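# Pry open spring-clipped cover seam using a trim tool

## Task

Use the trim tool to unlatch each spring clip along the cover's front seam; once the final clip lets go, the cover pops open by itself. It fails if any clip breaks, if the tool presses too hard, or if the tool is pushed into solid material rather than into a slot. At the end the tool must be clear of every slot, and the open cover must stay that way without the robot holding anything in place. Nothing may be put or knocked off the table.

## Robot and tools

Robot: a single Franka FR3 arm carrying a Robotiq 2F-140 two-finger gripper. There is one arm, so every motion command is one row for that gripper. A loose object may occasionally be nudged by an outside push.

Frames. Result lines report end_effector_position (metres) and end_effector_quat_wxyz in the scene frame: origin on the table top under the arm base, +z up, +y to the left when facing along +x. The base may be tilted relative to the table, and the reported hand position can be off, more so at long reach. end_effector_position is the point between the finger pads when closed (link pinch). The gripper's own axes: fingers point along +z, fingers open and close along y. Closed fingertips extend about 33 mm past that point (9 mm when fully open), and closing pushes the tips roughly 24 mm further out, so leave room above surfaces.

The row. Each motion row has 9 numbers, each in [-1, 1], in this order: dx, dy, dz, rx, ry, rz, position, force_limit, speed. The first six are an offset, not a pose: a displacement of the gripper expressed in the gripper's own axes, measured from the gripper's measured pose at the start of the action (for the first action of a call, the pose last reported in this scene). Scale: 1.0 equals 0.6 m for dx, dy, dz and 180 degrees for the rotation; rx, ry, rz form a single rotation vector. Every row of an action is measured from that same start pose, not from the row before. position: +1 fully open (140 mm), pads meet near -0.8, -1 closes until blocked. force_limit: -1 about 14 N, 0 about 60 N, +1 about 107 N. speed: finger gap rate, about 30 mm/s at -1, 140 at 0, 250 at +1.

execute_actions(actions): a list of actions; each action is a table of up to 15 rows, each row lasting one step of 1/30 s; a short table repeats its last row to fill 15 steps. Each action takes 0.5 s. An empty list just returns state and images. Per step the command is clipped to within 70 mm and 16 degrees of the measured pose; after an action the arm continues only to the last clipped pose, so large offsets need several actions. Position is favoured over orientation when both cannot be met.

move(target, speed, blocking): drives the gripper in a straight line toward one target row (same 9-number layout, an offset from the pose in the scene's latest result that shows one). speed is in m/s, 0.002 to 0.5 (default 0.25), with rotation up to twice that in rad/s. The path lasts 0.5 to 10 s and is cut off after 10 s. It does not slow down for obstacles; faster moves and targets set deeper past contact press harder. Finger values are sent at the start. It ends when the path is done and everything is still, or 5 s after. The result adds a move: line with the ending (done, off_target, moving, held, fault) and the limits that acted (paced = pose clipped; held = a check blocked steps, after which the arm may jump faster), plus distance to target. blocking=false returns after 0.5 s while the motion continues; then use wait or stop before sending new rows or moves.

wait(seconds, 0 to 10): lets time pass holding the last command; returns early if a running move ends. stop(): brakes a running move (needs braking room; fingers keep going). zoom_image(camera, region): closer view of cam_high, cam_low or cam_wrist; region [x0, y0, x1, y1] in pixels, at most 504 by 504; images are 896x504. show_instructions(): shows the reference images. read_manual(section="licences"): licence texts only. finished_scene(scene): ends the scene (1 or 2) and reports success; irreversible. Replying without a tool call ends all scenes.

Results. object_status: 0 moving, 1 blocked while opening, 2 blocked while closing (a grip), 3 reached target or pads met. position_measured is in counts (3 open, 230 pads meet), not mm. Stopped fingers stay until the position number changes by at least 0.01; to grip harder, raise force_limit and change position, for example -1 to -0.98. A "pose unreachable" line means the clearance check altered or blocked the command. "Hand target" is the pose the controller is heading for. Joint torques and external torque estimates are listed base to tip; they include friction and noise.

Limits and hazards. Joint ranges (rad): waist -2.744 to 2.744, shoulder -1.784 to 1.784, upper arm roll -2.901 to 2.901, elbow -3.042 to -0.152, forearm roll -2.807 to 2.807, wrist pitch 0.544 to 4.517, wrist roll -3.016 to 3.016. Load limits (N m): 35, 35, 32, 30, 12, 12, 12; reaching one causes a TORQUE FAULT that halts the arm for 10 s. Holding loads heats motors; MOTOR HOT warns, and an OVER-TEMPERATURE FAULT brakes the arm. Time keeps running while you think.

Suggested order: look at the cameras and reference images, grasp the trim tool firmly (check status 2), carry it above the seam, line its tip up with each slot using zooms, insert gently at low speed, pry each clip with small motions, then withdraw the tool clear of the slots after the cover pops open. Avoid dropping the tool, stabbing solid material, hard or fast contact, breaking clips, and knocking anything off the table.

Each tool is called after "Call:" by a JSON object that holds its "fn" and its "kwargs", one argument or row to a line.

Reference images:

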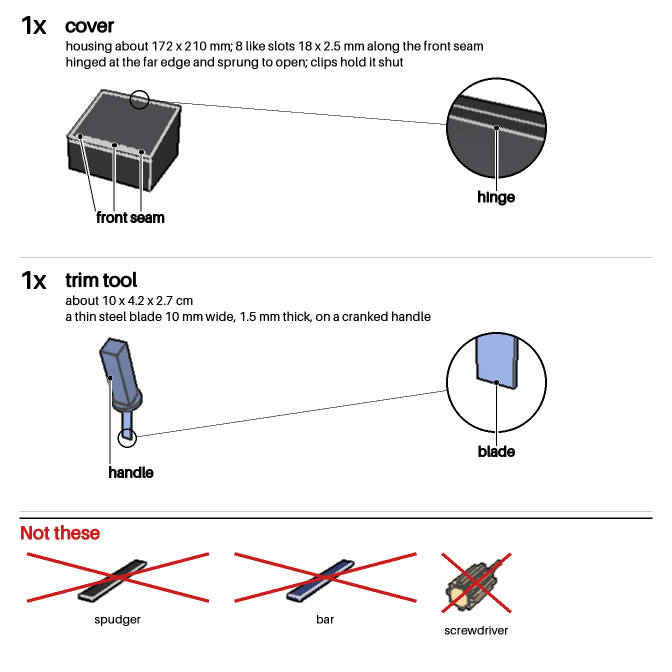

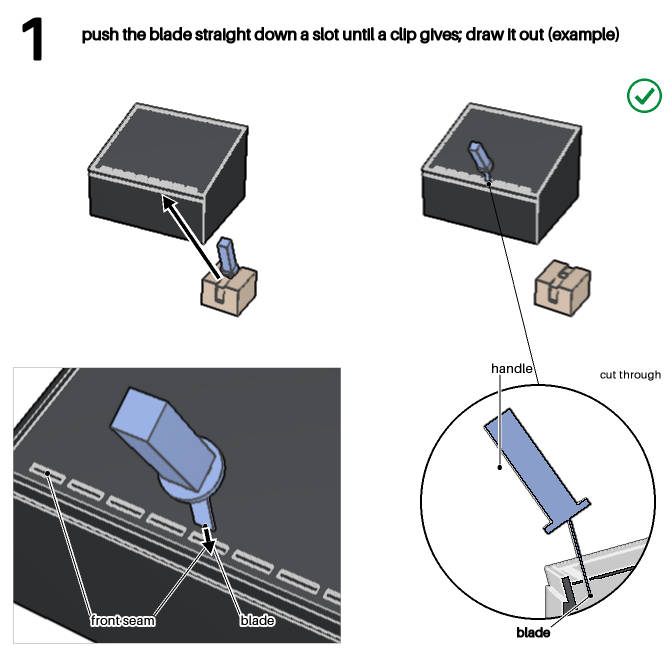

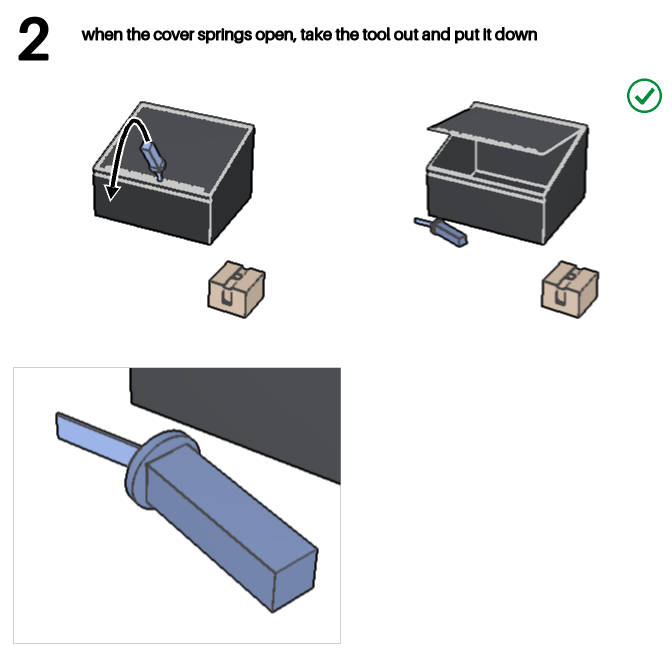

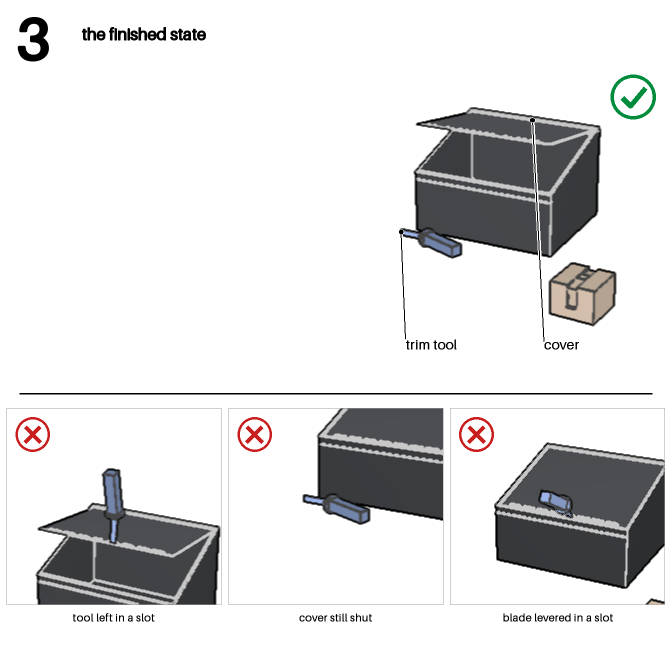

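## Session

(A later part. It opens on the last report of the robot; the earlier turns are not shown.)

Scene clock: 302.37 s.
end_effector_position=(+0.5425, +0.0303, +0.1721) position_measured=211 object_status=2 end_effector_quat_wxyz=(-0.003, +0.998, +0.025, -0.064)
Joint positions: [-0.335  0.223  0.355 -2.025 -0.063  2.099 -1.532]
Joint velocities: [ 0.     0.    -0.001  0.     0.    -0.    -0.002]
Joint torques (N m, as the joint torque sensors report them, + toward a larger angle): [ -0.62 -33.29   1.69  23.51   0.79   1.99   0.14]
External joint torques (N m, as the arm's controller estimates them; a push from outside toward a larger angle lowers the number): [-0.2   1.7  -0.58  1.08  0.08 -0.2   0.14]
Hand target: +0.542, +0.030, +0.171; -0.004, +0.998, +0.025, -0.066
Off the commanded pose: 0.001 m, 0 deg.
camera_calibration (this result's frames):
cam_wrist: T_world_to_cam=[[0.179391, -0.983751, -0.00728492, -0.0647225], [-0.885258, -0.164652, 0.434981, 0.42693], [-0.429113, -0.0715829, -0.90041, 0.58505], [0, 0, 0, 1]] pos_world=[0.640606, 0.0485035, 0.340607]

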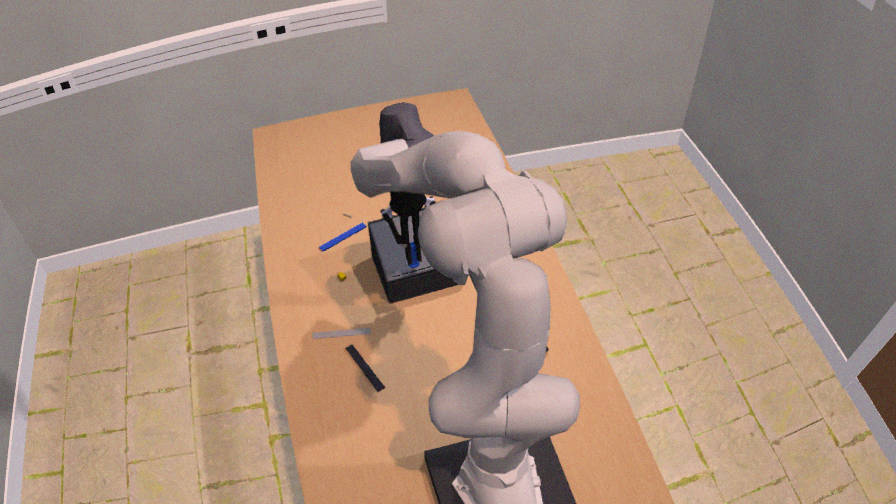

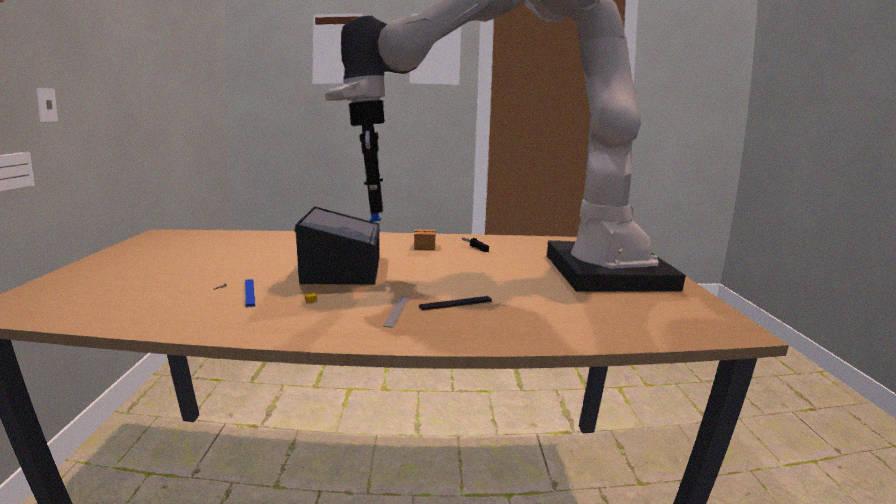

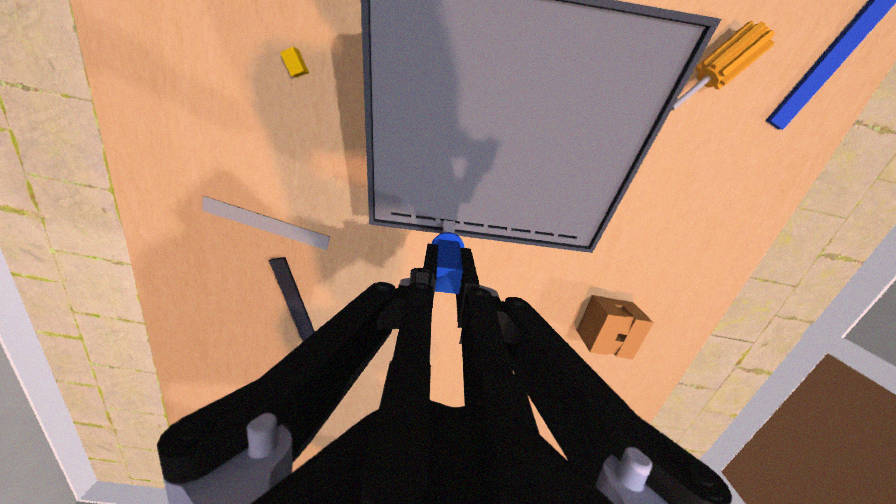

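Call:
{"fn": "execute_actions", "kwargs": {
  "actions": [
    [[0.0015,0.0008,0.0025,-0.0006,0.0004,-0.0003,-1,0.6,-0.6],[0.002,0.0008,0.0034,-0.0006,0.0004,-0.0003,-1,0.6,-0.6],[0.0024,0.0008,0.0042,-0.0006,0.0004,-0.0003,-1,0.6,-0.6],[0.0027,0.0008,0.005,-0.0006,0.0004,-0.0003,-1,0.6,-0.6]],
    [[0.0026,0.0011,0.0025,-0.0008,0.0009,-0.0003,-1,0.6,-0.6],[0.003,0.0011,0.0034,-0.0008,0.0009,-0.0003,-1,0.6,-0.6],[0.0033,0.0011,0.0042,-0.0008,0.0009,-0.0003,-1,0.6,-0.6],[0.0036,0.0011,0.005,-0.0008,0.0009,-0.0003,-1,0.6,-0.6]],
    [[0.0026,0.0011,0.0025,-0.0008,0.0009,-0.0003,-1,0.6,-0.6],[0.003,0.0011,0.0034,-0.0008,0.0009,-0.0003,-1,0.6,-0.6],[0.0033,0.0011,0.0042,-0.0008,0.0009,-0.0003,-1,0.6,-0.6],[0.0036,0.0011,0.005,-0.0008,0.0009,-0.0003,-1,0.6,-0.6]],
    [[0.0026,0.0011,0.0025,-0.0008,0.0009,-0.0003,-1,0.6,-0.6],[0.003,0.0011,0.0034,-0.0008,0.0009,-0.0003,-1,0.6,-0.6],[0.0033,0.0011,0.0042,-0.0008,0.0009,-0.0003,-1,0.6,-0.6],[0.0036,0.0011,0.005,-0.0008,0.0009,-0.0003,-1,0.6,-0.6]],
    [[0.0026,0.0011,0.0025,-0.0008,0.0009,-0.0003,-1,0.6,-0.6],[0.003,0.0011,0.0034,-0.0008,0.0009,-0.0003,-1,0.6,-0.6],[0.0033,0.0011,0.0042,-0.0008,0.0009,-0.0003,-1,0.6,-0.6],[0.0036,0.0011,0.005,-0.0008,0.0009,-0.0003,-1,0.6,-0.6]]
  ]
}}

Scene clock: 311.50 s.
end_effector_position=(+0.5451, +0.0302, +0.1609) position_measured=211 object_status=2 end_effector_quat_wxyz=(-0.004, +0.998, +0.028, -0.064)
Joint positions: [-0.335  0.246  0.355 -2.025 -0.072  2.121 -1.532]
Joint velocities: [ 0.    -0.001  0.    -0.    -0.    -0.     0.   ]
Joint torques (N m, as the joint torque sensors report them, + toward a larger angle): [  0.07 -33.59   1.72  23.18  -0.23   2.93   0.27]
External joint torques (N m, as the arm's controller estimates them; a push from outside toward a larger angle lowers the number): [ 0.51  2.08 -0.83  0.87 -0.92  0.73  0.27]
External joint torques at the end of the 1st action: [ 0.6   1.81 -0.73  1.03 -0.82  0.37  0.25]
External joint torques at the end of the 2nd action: [ 0.42  1.93 -0.79  1.22 -0.85  0.48  0.27]
External joint torques at the end of the 3rd action: [ 0.36  1.68 -0.96  1.03 -0.83  0.4   0.27]
External joint torques at the end of the 4th action: [ 0.53  1.69 -0.93  1.16 -0.88  0.52  0.28]
Hand target: +0.547, +0.030, +0.160; -0.003, +0.998, +0.028, -0.063
Off the commanded pose: 0.002 m, 0 deg.
camera_calibration (this result's frames):
cam_wrist: T_world_to_cam=[[0.184428, -0.982804, -0.00903876, -0.06789], [-0.884433, -0.169966, 0.434615, 0.433941], [-0.428678, -0.0721613, -0.900571, 0.575891], [0, 0, 0, 1]] pos_world=[0.643185, 0.0485895, 0.329419]

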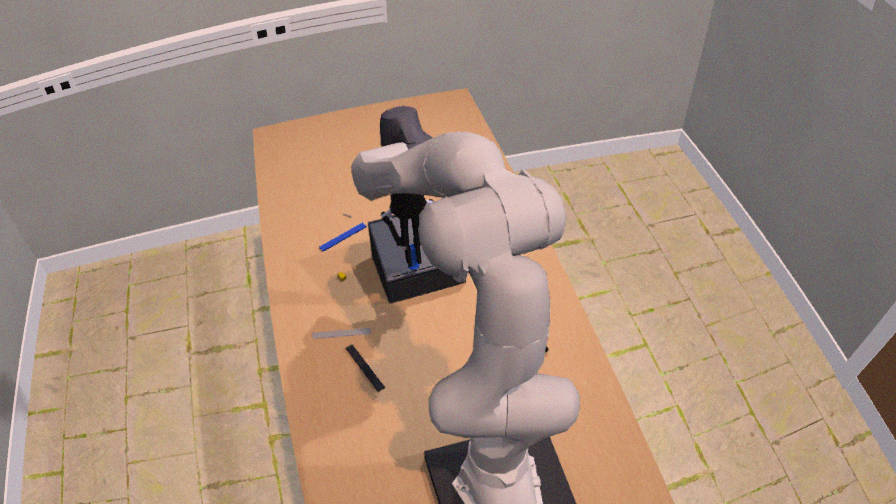

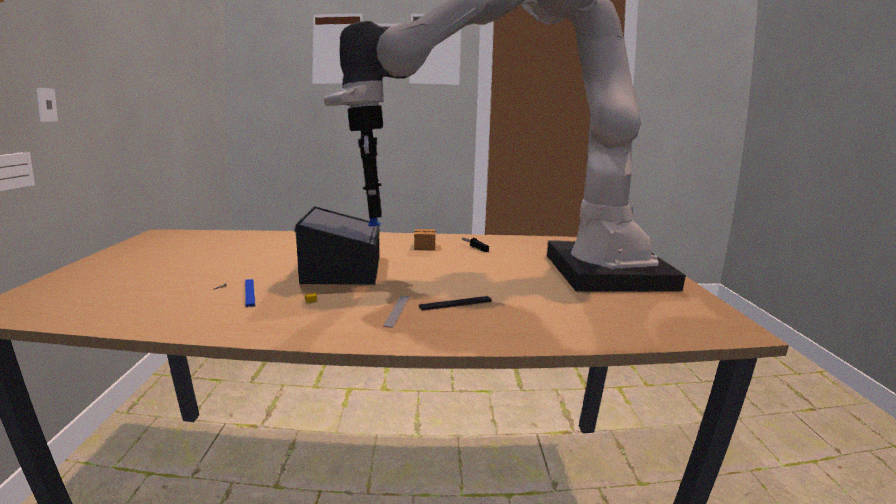

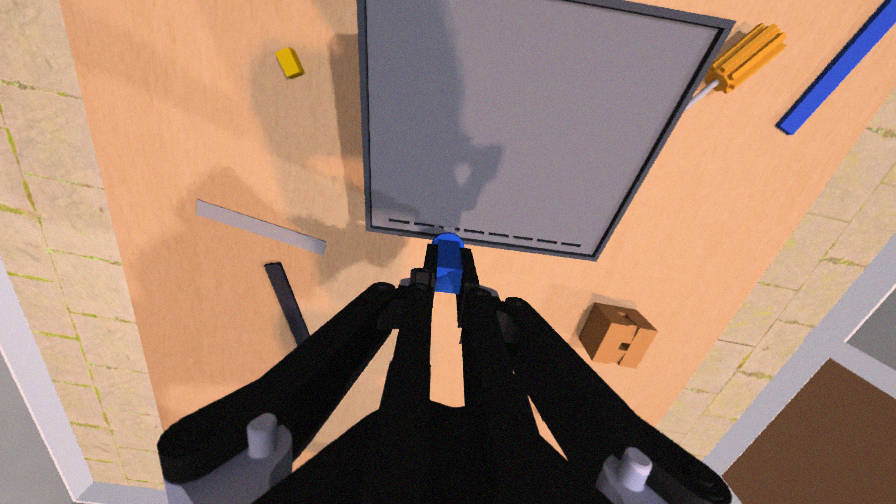

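Call:
{"fn": "execute_actions", "kwargs": {
  "actions": [
    [[0.0026,0.0011,0.0025,-0.0008,0.0009,-0.0003,-1,0.6,-0.6],[0.003,0.0011,0.0034,-0.0008,0.0009,-0.0003,-1,0.6,-0.6],[0.0033,0.0011,0.0042,-0.0008,0.0009,-0.0003,-1,0.6,-0.6],[0.0036,0.0011,0.005,-0.0008,0.0009,-0.0003,-1,0.6,-0.6]],
    [[0.0036,0.0011,0.005,-0.0008,0.0009,-0.0003,-1,0.6,-0.6],[0.0037,0.0011,0.0054,-0.0008,0.0009,-0.0003,-1,0.6,-0.6],[0.0039,0.0011,0.0058,-0.0008,0.0009,-0.0003,-1,0.6,-0.6],[0.0041,0.0011,0.0062,-0.0008,0.0009,-0.0003,-1,0.6,-0.6],[0.0043,0.0011,0.0066,-0.0008,0.0009,-0.0003,-1,0.6,-0.6]]
  ]
}}

Scene clock: 315.73 s.
end_effector_position=(+0.5456, +0.0302, +0.1609) position_measured=211 object_status=2 end_effector_quat_wxyz=(-0.004, +0.998, +0.029, -0.064)
Joint positions: [-0.335  0.247  0.355 -2.024 -0.073  2.121 -1.532]
Joint velocities: [-0.001  0.     0.     0.     0.001  0.     0.001]
Joint torques (N m, as the joint torque sensors report them, + toward a larger angle): [  0.37 -29.74   1.23  23.23  -0.63   3.7    0.32]
External joint torques (N m, as the arm's controller estimates them; a push from outside toward a larger angle lowers the number): [ 0.85  5.92 -1.3   0.93 -1.32  1.49  0.32]
External joint torques at the end of the 1st action: [ 0.68  4.42 -1.02  1.15 -1.23  1.23  0.28]
Hand target: +0.547, +0.030, +0.157; -0.003, +0.998, +0.029, -0.063
Off the commanded pose: 0.005 m, 0 deg.
camera_calibration (this result's frames):
cam_wrist: T_world_to_cam=[[0.185762, -0.982561, -0.00819801, -0.0687982], [-0.884467, -0.17084, 0.434204, 0.434494], [-0.428032, -0.0734078, -0.900778, 0.575785], [0, 0, 0, 1]] pos_world=[0.64353, 0.0488975, 0.329432]

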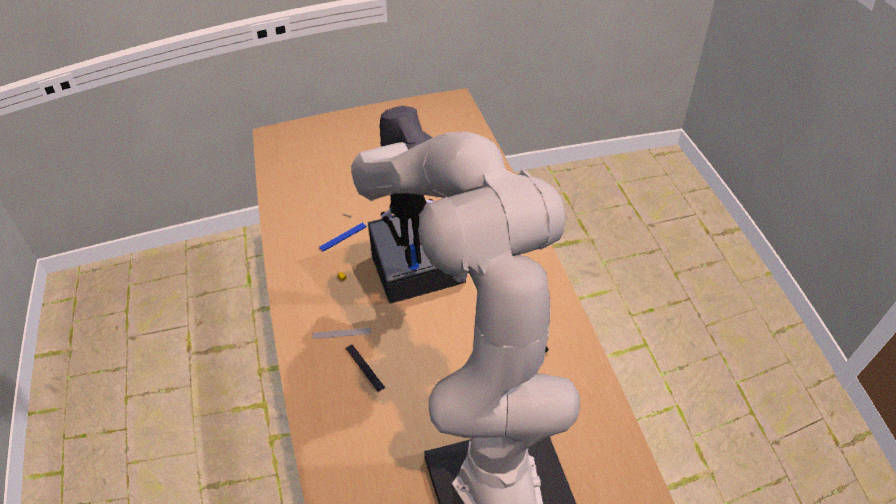

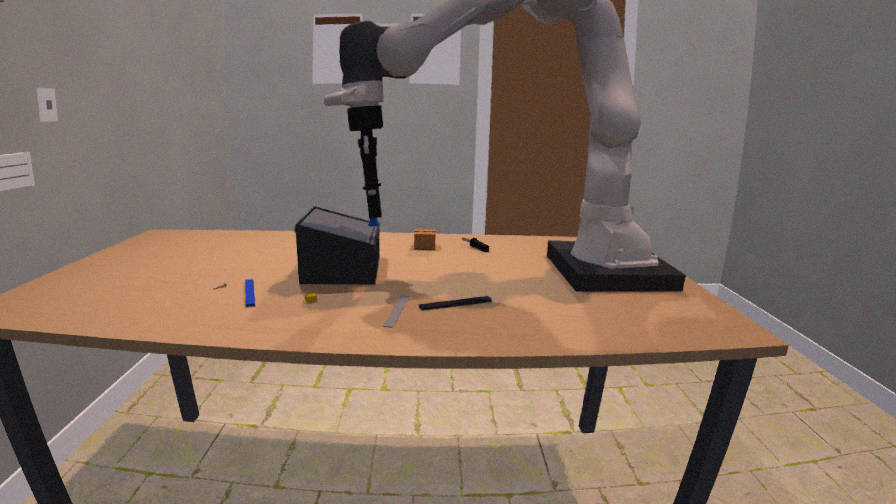

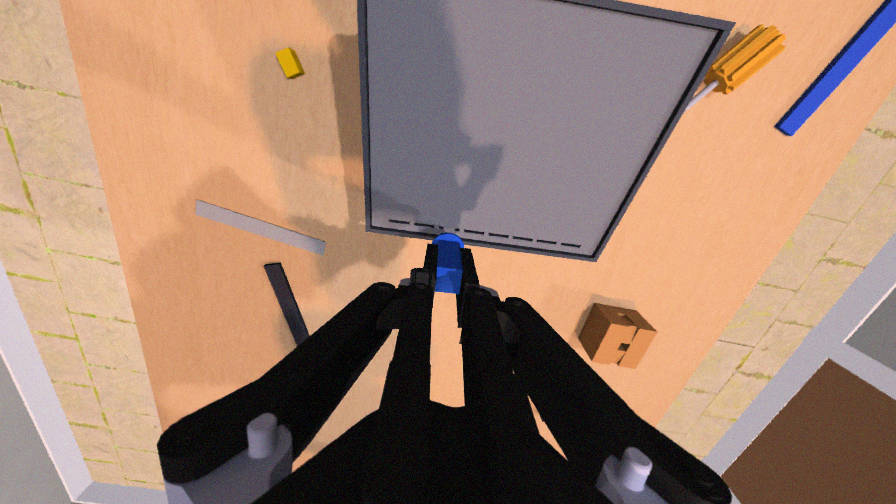

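Call:
{"fn": "zoom_image", "kwargs": {
  "camera": "cam_low",
  "region": [335, 190, 415, 250]
}}

Call:
{"fn": "move", "kwargs": {
  "target": [-0.0125,0,-0.0255,0,-0.0005,0,-1,0.6,-0.6],
  "speed": 0.03
}}

Call:
{"fn": "move", "kwargs": {
  "target": [-0.001,0.041,0,0,0,-0.004,-1,0.6,-0.6],
  "speed": 0.04
}}

Call:
{"fn": "zoom_image", "kwargs": {
  "camera": "cam_wrist",
  "region": [420, 195, 500, 245]
}}

Region (335, 190, 415, 250) of cam_low's 896x504 image, scaled by 6.300, with more detail than that image has; it fills the top 378 rows of this view, and the rest is white.

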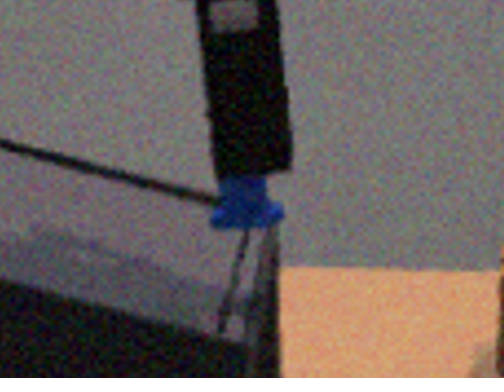

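Scene clock: 320.57 s.
end_effector_position=(+0.5419, +0.0299, +0.1763) position_measured=211 object_status=2 end_effector_quat_wxyz=(-0.002, +0.998, +0.027, -0.063)
Joint positions: [-0.335  0.212  0.355 -2.028 -0.061  2.095 -1.535]
Joint velocities: [ 0.002  0.002  0.    -0.001  0.002 -0.009 -0.005]
Joint torques (N m, as the joint torque sensors report them, + toward a larger angle): [ -1.76 -35.94   2.15  22.69   1.75   1.61  -0.17]
External joint torques (N m, as the arm's controller estimates them; a push from outside toward a larger angle lowers the number): [-1.55 -1.36 -0.17  0.3   1.04 -0.57 -0.17]
Hand target: +0.540, +0.030, +0.177; -0.004, +0.997, +0.029, -0.065
Off the commanded pose: 0.002 m, 0 deg.
move: done
camera_calibration (this result's frames):
cam_wrist: T_world_to_cam=[[0.181996, -0.983287, -0.00493943, -0.0667886], [-0.886264, -0.16621, 0.432331, 0.425585], [-0.425926, -0.0743048, -0.901702, 0.587106], [0, 0, 0, 1]] pos_world=[0.639399, 0.0486889, 0.345071]

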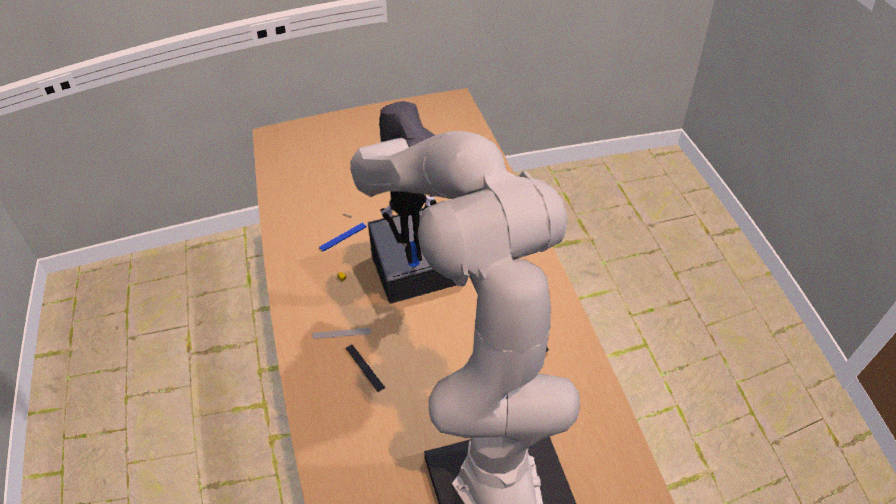

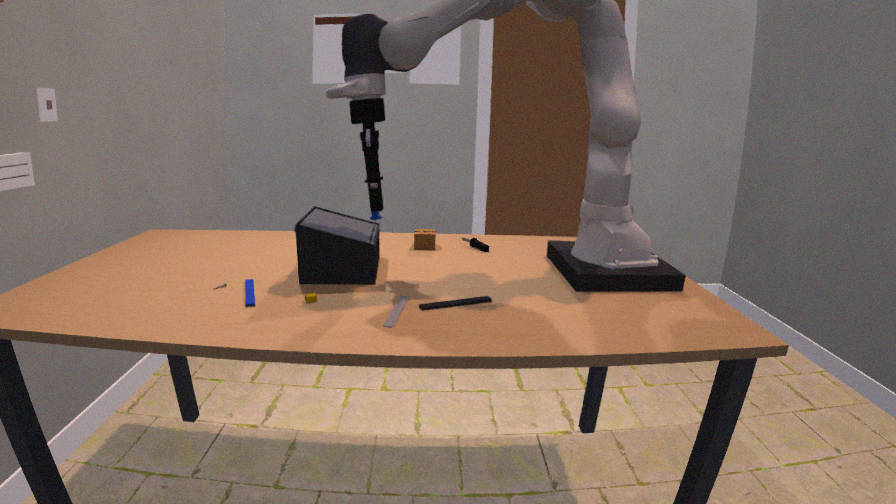

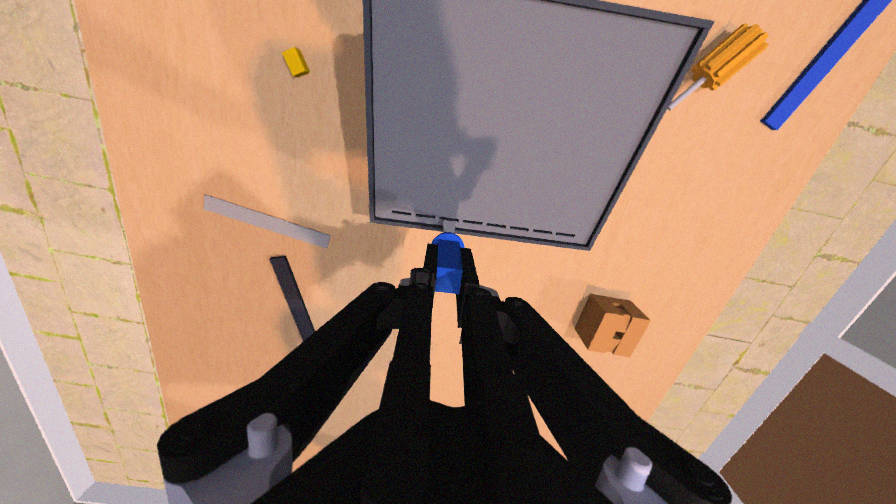

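Scene clock: 321.47 s.
end_effector_position=(+0.5424, +0.0081, +0.1762) position_measured=211 object_status=2 end_effector_quat_wxyz=(-0.004, +0.998, +0.026, -0.063)
Joint positions: [-0.366  0.212  0.346 -2.028 -0.061  2.095 -1.573]
Joint velocities: [-0.002  0.002  0.    -0.     0.     0.    -0.03 ]
Joint torques (N m, as the joint torque sensors report them, + toward a larger angle): [ -2.38 -34.45   1.19  24.11   0.     2.04  -0.37]
External joint torques (N m, as the arm's controller estimates them; a push from outside toward a larger angle lowers the number): [-2.17  0.25 -1.11  1.7  -0.71 -0.15 -0.37]
Hand target: +0.543, +0.006, +0.176; -0.003, +0.998, +0.033, -0.062
Off the commanded pose: 0.003 m, 1 deg.
move: done
camera_calibration (this result's frames):
cam_wrist: T_world_to_cam=[[0.180222, -0.983592, -0.00819323, -0.0868656], [-0.886575, -0.166042, 0.431759, 0.422756], [-0.426035, -0.0705485, -0.901952, 0.585753], [0, 0, 0, 1]] pos_world=[0.640011, 0.026079, 0.345081]

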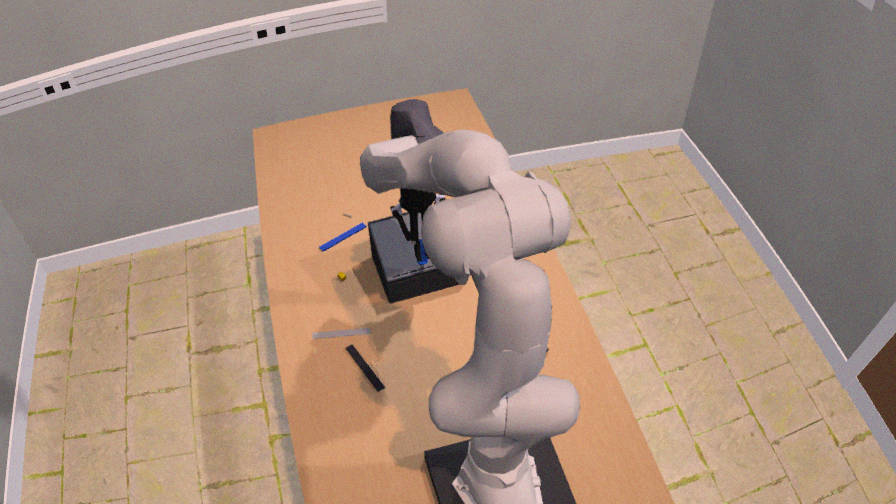

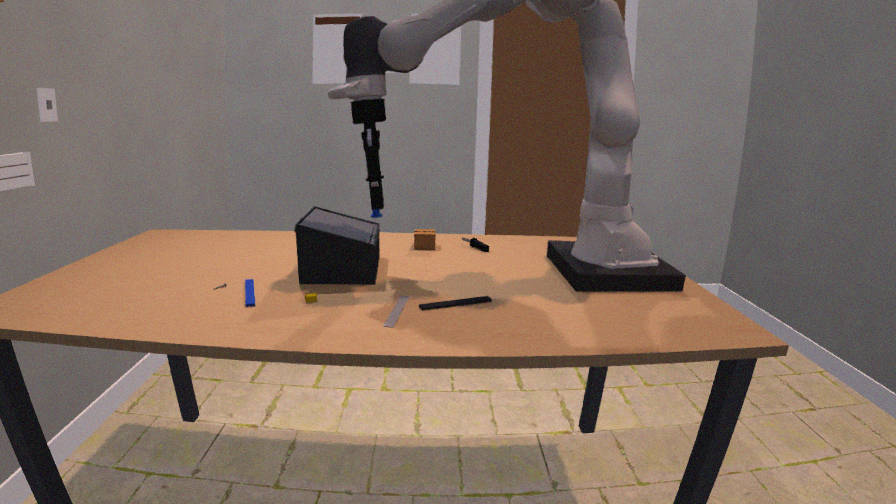

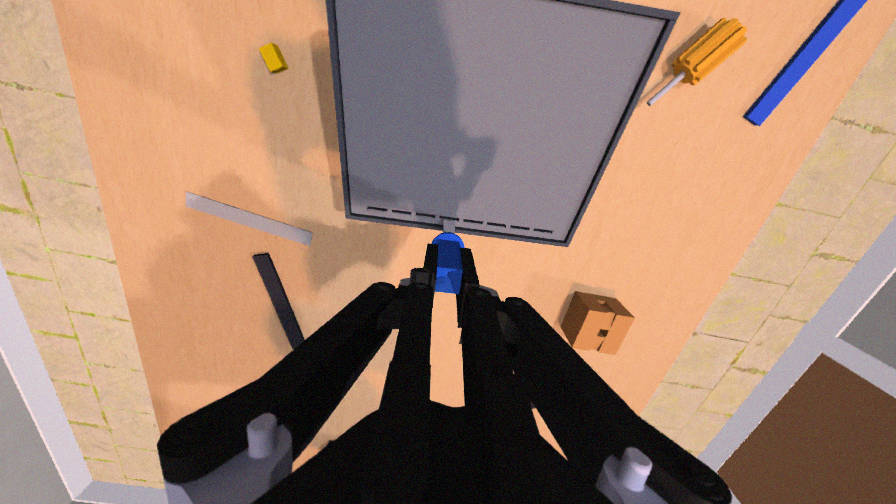

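Region (420, 195, 500, 245) of cam_wrist's 896x504 image, scaled by 6.300, with more detail than that image has; it fills the top 315 rows of this view, and the rest is white.

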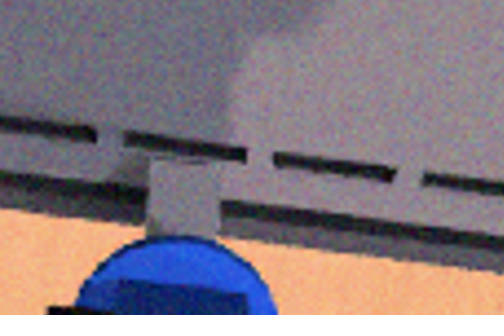

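Call:
{"fn": "execute_actions", "kwargs": {
  "actions": [
    [[0.0026,0.0011,0.0025,-0.0008,0.0009,-0.0003,-1,0.6,-0.6],[0.003,0.0011,0.0034,-0.0008,0.0009,-0.0003,-1,0.6,-0.6],[0.0033,0.0011,0.0042,-0.0008,0.0009,-0.0003,-1,0.6,-0.6],[0.0036,0.0011,0.0054,-0.0008,0.0009,-0.0003,-1,0.6,-0.6]]
  ]
}}

Call:
{"fn": "zoom_image", "kwargs": {
  "camera": "cam_wrist",
  "region": [430, 205, 480, 240]
}}

Scene clock: 324.83 s.
end_effector_position=(+0.5434, +0.0079, +0.1740) position_measured=211 object_status=2 end_effector_quat_wxyz=(-0.004, +0.998, +0.029, -0.062)
Joint positions: [-0.367  0.217  0.346 -2.028 -0.063  2.101 -1.578]
Joint velocities: [ 0.     0.002 -0.001  0.001 -0.001  0.003  0.005]
Joint torques (N m, as the joint torque sensors report them, + toward a larger angle): [  0.3  -33.15   1.2   23.07  -0.19   2.69   0.4 ]
External joint torques (N m, as the arm's controller estimates them; a push from outside toward a larger angle lowers the number): [ 0.83  1.73 -0.86  0.6  -0.89  0.49  0.4 ]
Hand target: +0.544, +0.007, +0.173; -0.003, +0.998, +0.026, -0.061
Off the commanded pose: 0.001 m, 0 deg.
camera_calibration (this result's frames):
cam_wrist: T_world_to_cam=[[0.185782, -0.98255, -0.0090223, -0.0900662], [-0.886155, -0.171509, 0.430481, 0.424649], [-0.424517, -0.0719806, -0.902554, 0.583407], [0, 0, 0, 1]] pos_world=[0.640704, 0.0263305, 0.34294]

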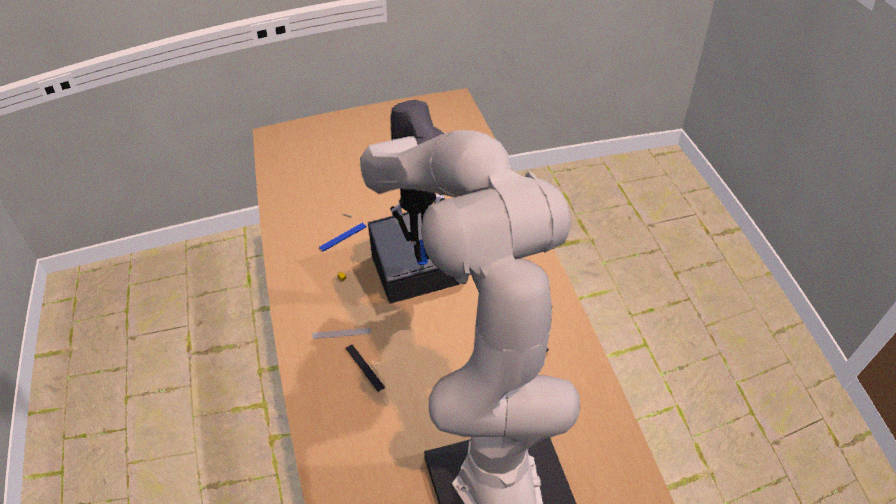

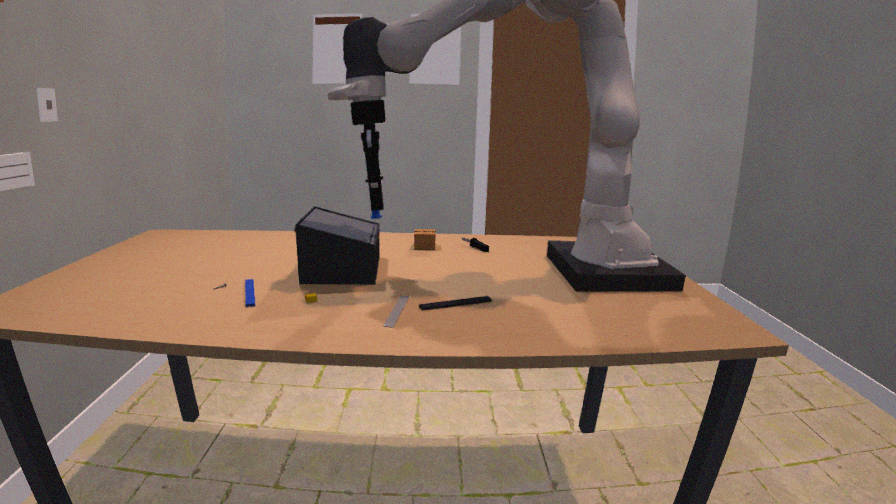

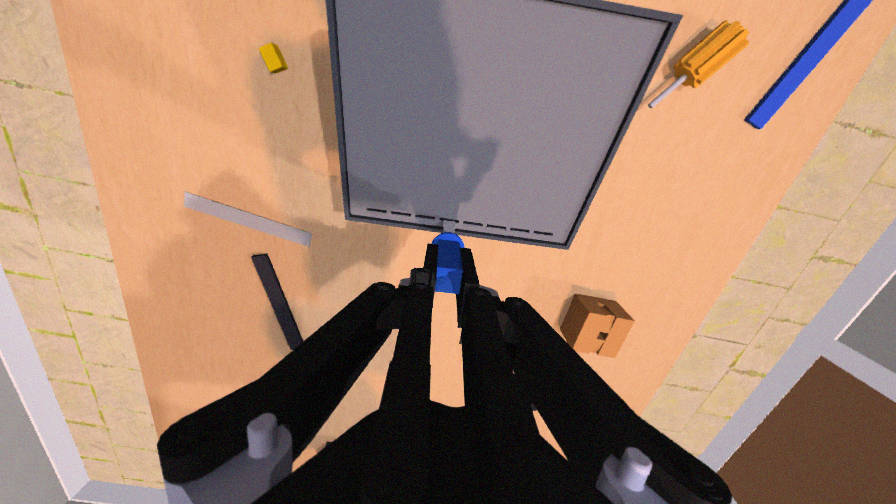

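Region (430, 205, 480, 240) of cam_wrist's 896x504 image, scaled by 10.080, with more detail than that image has; it fills the top 353 rows of this view, and the rest is white.

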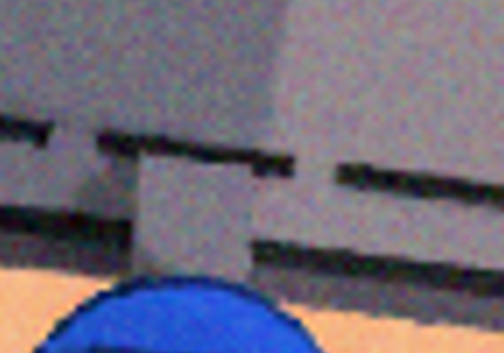

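Call:
{"fn": "execute_actions", "kwargs": {
  "actions": [
    [[0.0012,0.0008,0.0025,-0.0006,0.0002,0.001,-1,0.6,-0.6],[0.0016,0.0008,0.0034,-0.0006,0.0002,0.001,-1,0.6,-0.6],[0.002,0.0008,0.0042,-0.0006,0.0002,0.001,-1,0.6,-0.6],[0.0024,0.0008,0.005,-0.0006,0.0002,0.001,-1,0.6,-0.6]],
    [[0.0026,0.0011,0.0025,-0.0008,0.0009,-0.0003,-1,0.6,-0.6],[0.003,0.0011,0.0034,-0.0008,0.0009,-0.0003,-1,0.6,-0.6],[0.0033,0.0011,0.0042,-0.0008,0.0009,-0.0003,-1,0.6,-0.6],[0.0036,0.0011,0.005,-0.0008,0.0009,-0.0003,-1,0.6,-0.6]],
    [[0.0026,0.0011,0.0025,-0.0008,0.0009,-0.0003,-1,0.6,-0.6],[0.003,0.0011,0.0034,-0.0008,0.0009,-0.0003,-1,0.6,-0.6],[0.0033,0.0011,0.0042,-0.0008,0.0009,-0.0003,-1,0.6,-0.6],[0.0036,0.0011,0.005,-0.0008,0.0009,-0.0003,-1,0.6,-0.6]],
    [[0.0026,0.0011,0.0025,-0.0008,0.0009,-0.0003,-1,0.6,-0.6],[0.003,0.0011,0.0034,-0.0008,0.0009,-0.0003,-1,0.6,-0.6],[0.0033,0.0011,0.0042,-0.0008,0.0009,-0.0003,-1,0.6,-0.6],[0.0036,0.0011,0.005,-0.0008,0.0009,-0.0003,-1,0.6,-0.6]],
    [[0.0026,0.0011,0.0025,-0.0008,0.0009,-0.0003,-1,0.6,-0.6],[0.003,0.0011,0.0034,-0.0008,0.0009,-0.0003,-1,0.6,-0.6],[0.0033,0.0011,0.0042,-0.0008,0.0009,-0.0003,-1,0.6,-0.6],[0.0036,0.0011,0.005,-0.0008,0.0009,-0.0003,-1,0.6,-0.6]]
  ]
}}

Call:
{"fn": "execute_actions", "kwargs": {
  "actions": [
    [[0.0026,0.0011,0.0025,-0.0008,0.0009,-0.0003,-1,0.6,-0.6],[0.003,0.0011,0.0034,-0.0008,0.0009,-0.0003,-1,0.6,-0.6],[0.0033,0.0011,0.0042,-0.0008,0.0009,-0.0003,-1,0.6,-0.6],[0.0036,0.0011,0.005,-0.0008,0.0009,-0.0003,-1,0.6,-0.6]],
    [[0.0026,0.0011,0.0025,-0.0008,0.0009,-0.0003,-1,0.6,-0.6],[0.003,0.0011,0.0034,-0.0008,0.0009,-0.0003,-1,0.6,-0.6],[0.0033,0.0011,0.0042,-0.0008,0.0009,-0.0003,-1,0.6,-0.6],[0.0036,0.0011,0.005,-0.0008,0.0009,-0.0003,-1,0.6,-0.6]]
  ]
}}

Scene clock: 337.00 s.
end_effector_position=(+0.5460, +0.0079, +0.1624) position_measured=211 object_status=2 end_effector_quat_wxyz=(-0.005, +0.998, +0.031, -0.062)
Joint positions: [-0.367  0.242  0.346 -2.028 -0.071  2.123 -1.577]
Joint velocities: [-0.     0.002 -0.001  0.001  0.     0.     0.   ]
Joint torques (N m, as the joint torque sensors report them, + toward a larger angle): [ -0.06 -33.77   1.44  23.33  -0.15   2.77   0.31]
External joint torques (N m, as the arm's controller estimates them; a push from outside toward a larger angle lowers the number): [ 0.38  1.7  -0.98  1.07 -0.85  0.56  0.31]
External joint torques at the end of the 1st action: [ 0.6   1.69 -0.83  1.09 -0.85  0.48  0.4 ]
External joint torques at the end of the 2nd action: [ 0.3   1.7  -0.88  0.96 -0.83  0.52  0.25]
External joint torques at the end of the 3rd action: [ 0.39  1.67 -0.82  0.93 -0.81  0.59  0.26]
External joint torques at the end of the 4th action: [ 0.42  1.54 -0.78  0.96 -0.87  0.55  0.29]
Hand target: +0.547, +0.007, +0.162; -0.004, +0.998, +0.030, -0.061
Off the commanded pose: 0.002 m, 0 deg.
camera_calibration (this result's frames):
cam_wrist: T_world_to_cam=[[0.189389, -0.981837, -0.0112833, -0.0923112], [-0.885309, -0.175717, 0.430526, 0.431456], [-0.424689, -0.0715474, -0.902508, 0.574129], [0, 0, 0, 1]] pos_world=[0.64328, 0.0262568, 0.331362]

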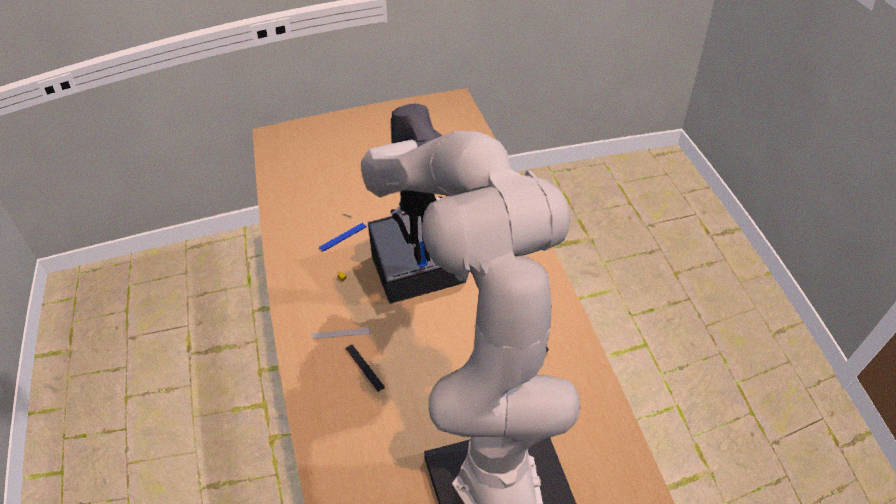

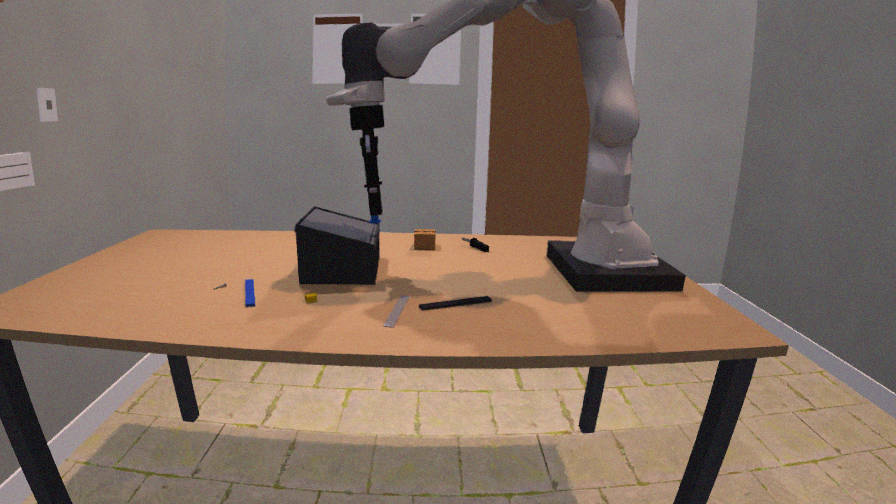

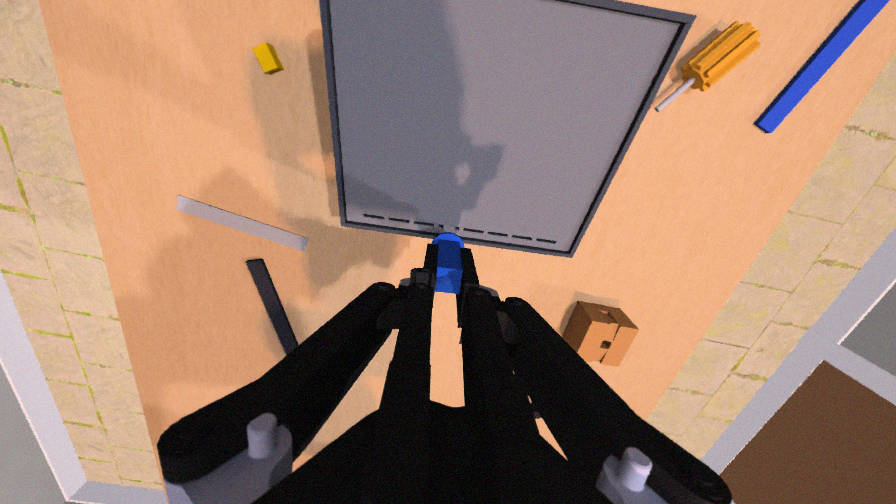

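Scene clock: 338.00 s.
end_effector_position=(+0.5467, +0.0079, +0.1608) position_measured=211 object_status=2 end_effector_quat_wxyz=(-0.005, +0.998, +0.031, -0.062)
Joint positions: [-0.367  0.245  0.346 -2.027 -0.073  2.126 -1.577]
Joint velocities: [-0.    -0.     0.001  0.001  0.001  0.001  0.   ]
Joint torques (N m, as the joint torque sensors report them, + toward a larger angle): [  0.23 -31.04   1.34  23.21  -0.54   3.43   0.27]
External joint torques (N m, as the arm's controller estimates them; a push from outside toward a larger angle lowers the number): [ 0.62  4.62 -1.18  0.92 -1.24  1.22  0.27]
External joint torques at the end of the 1st action: [ 0.68  2.56 -0.83  1.01 -0.99  0.84  0.26]
Hand target: +0.548, +0.007, +0.158; -0.004, +0.998, +0.031, -0.061
Off the commanded pose: 0.004 m, 0 deg.
camera_calibration (this result's frames):
cam_wrist: T_world_to_cam=[[0.190355, -0.98165, -0.011352, -0.0930045], [-0.885333, -0.176652, 0.430094, 0.432807], [-0.424206, -0.0718203, -0.902713, 0.572806], [0, 0, 0, 1]] pos_world=[0.64387, 0.0262976, 0.329876]

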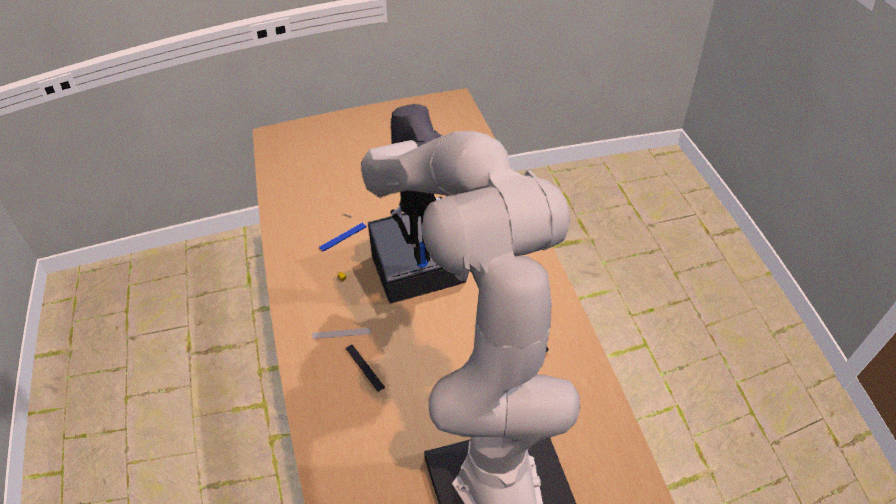

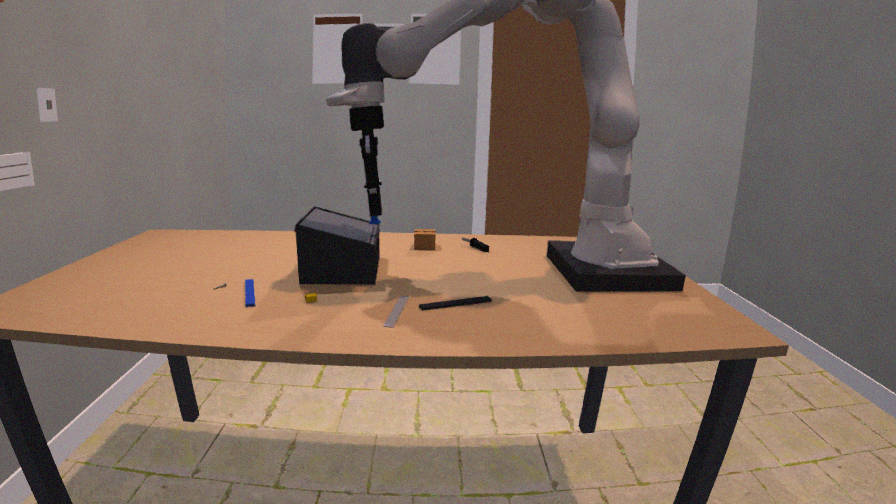

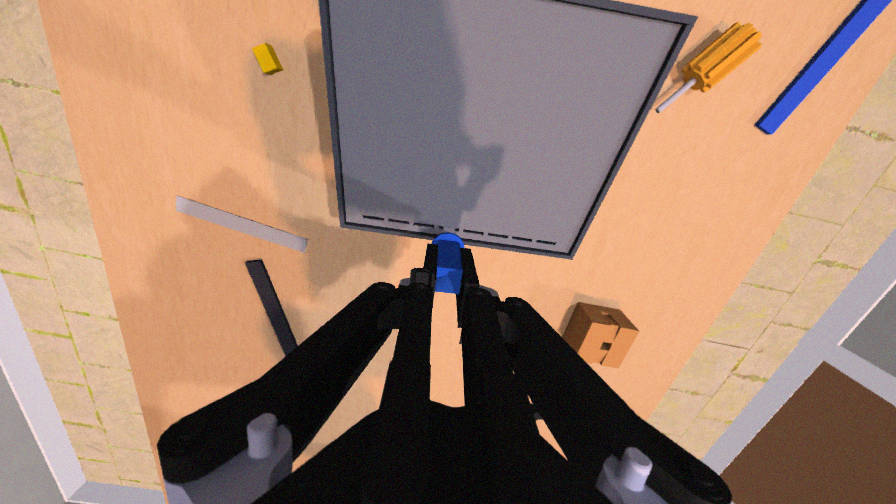

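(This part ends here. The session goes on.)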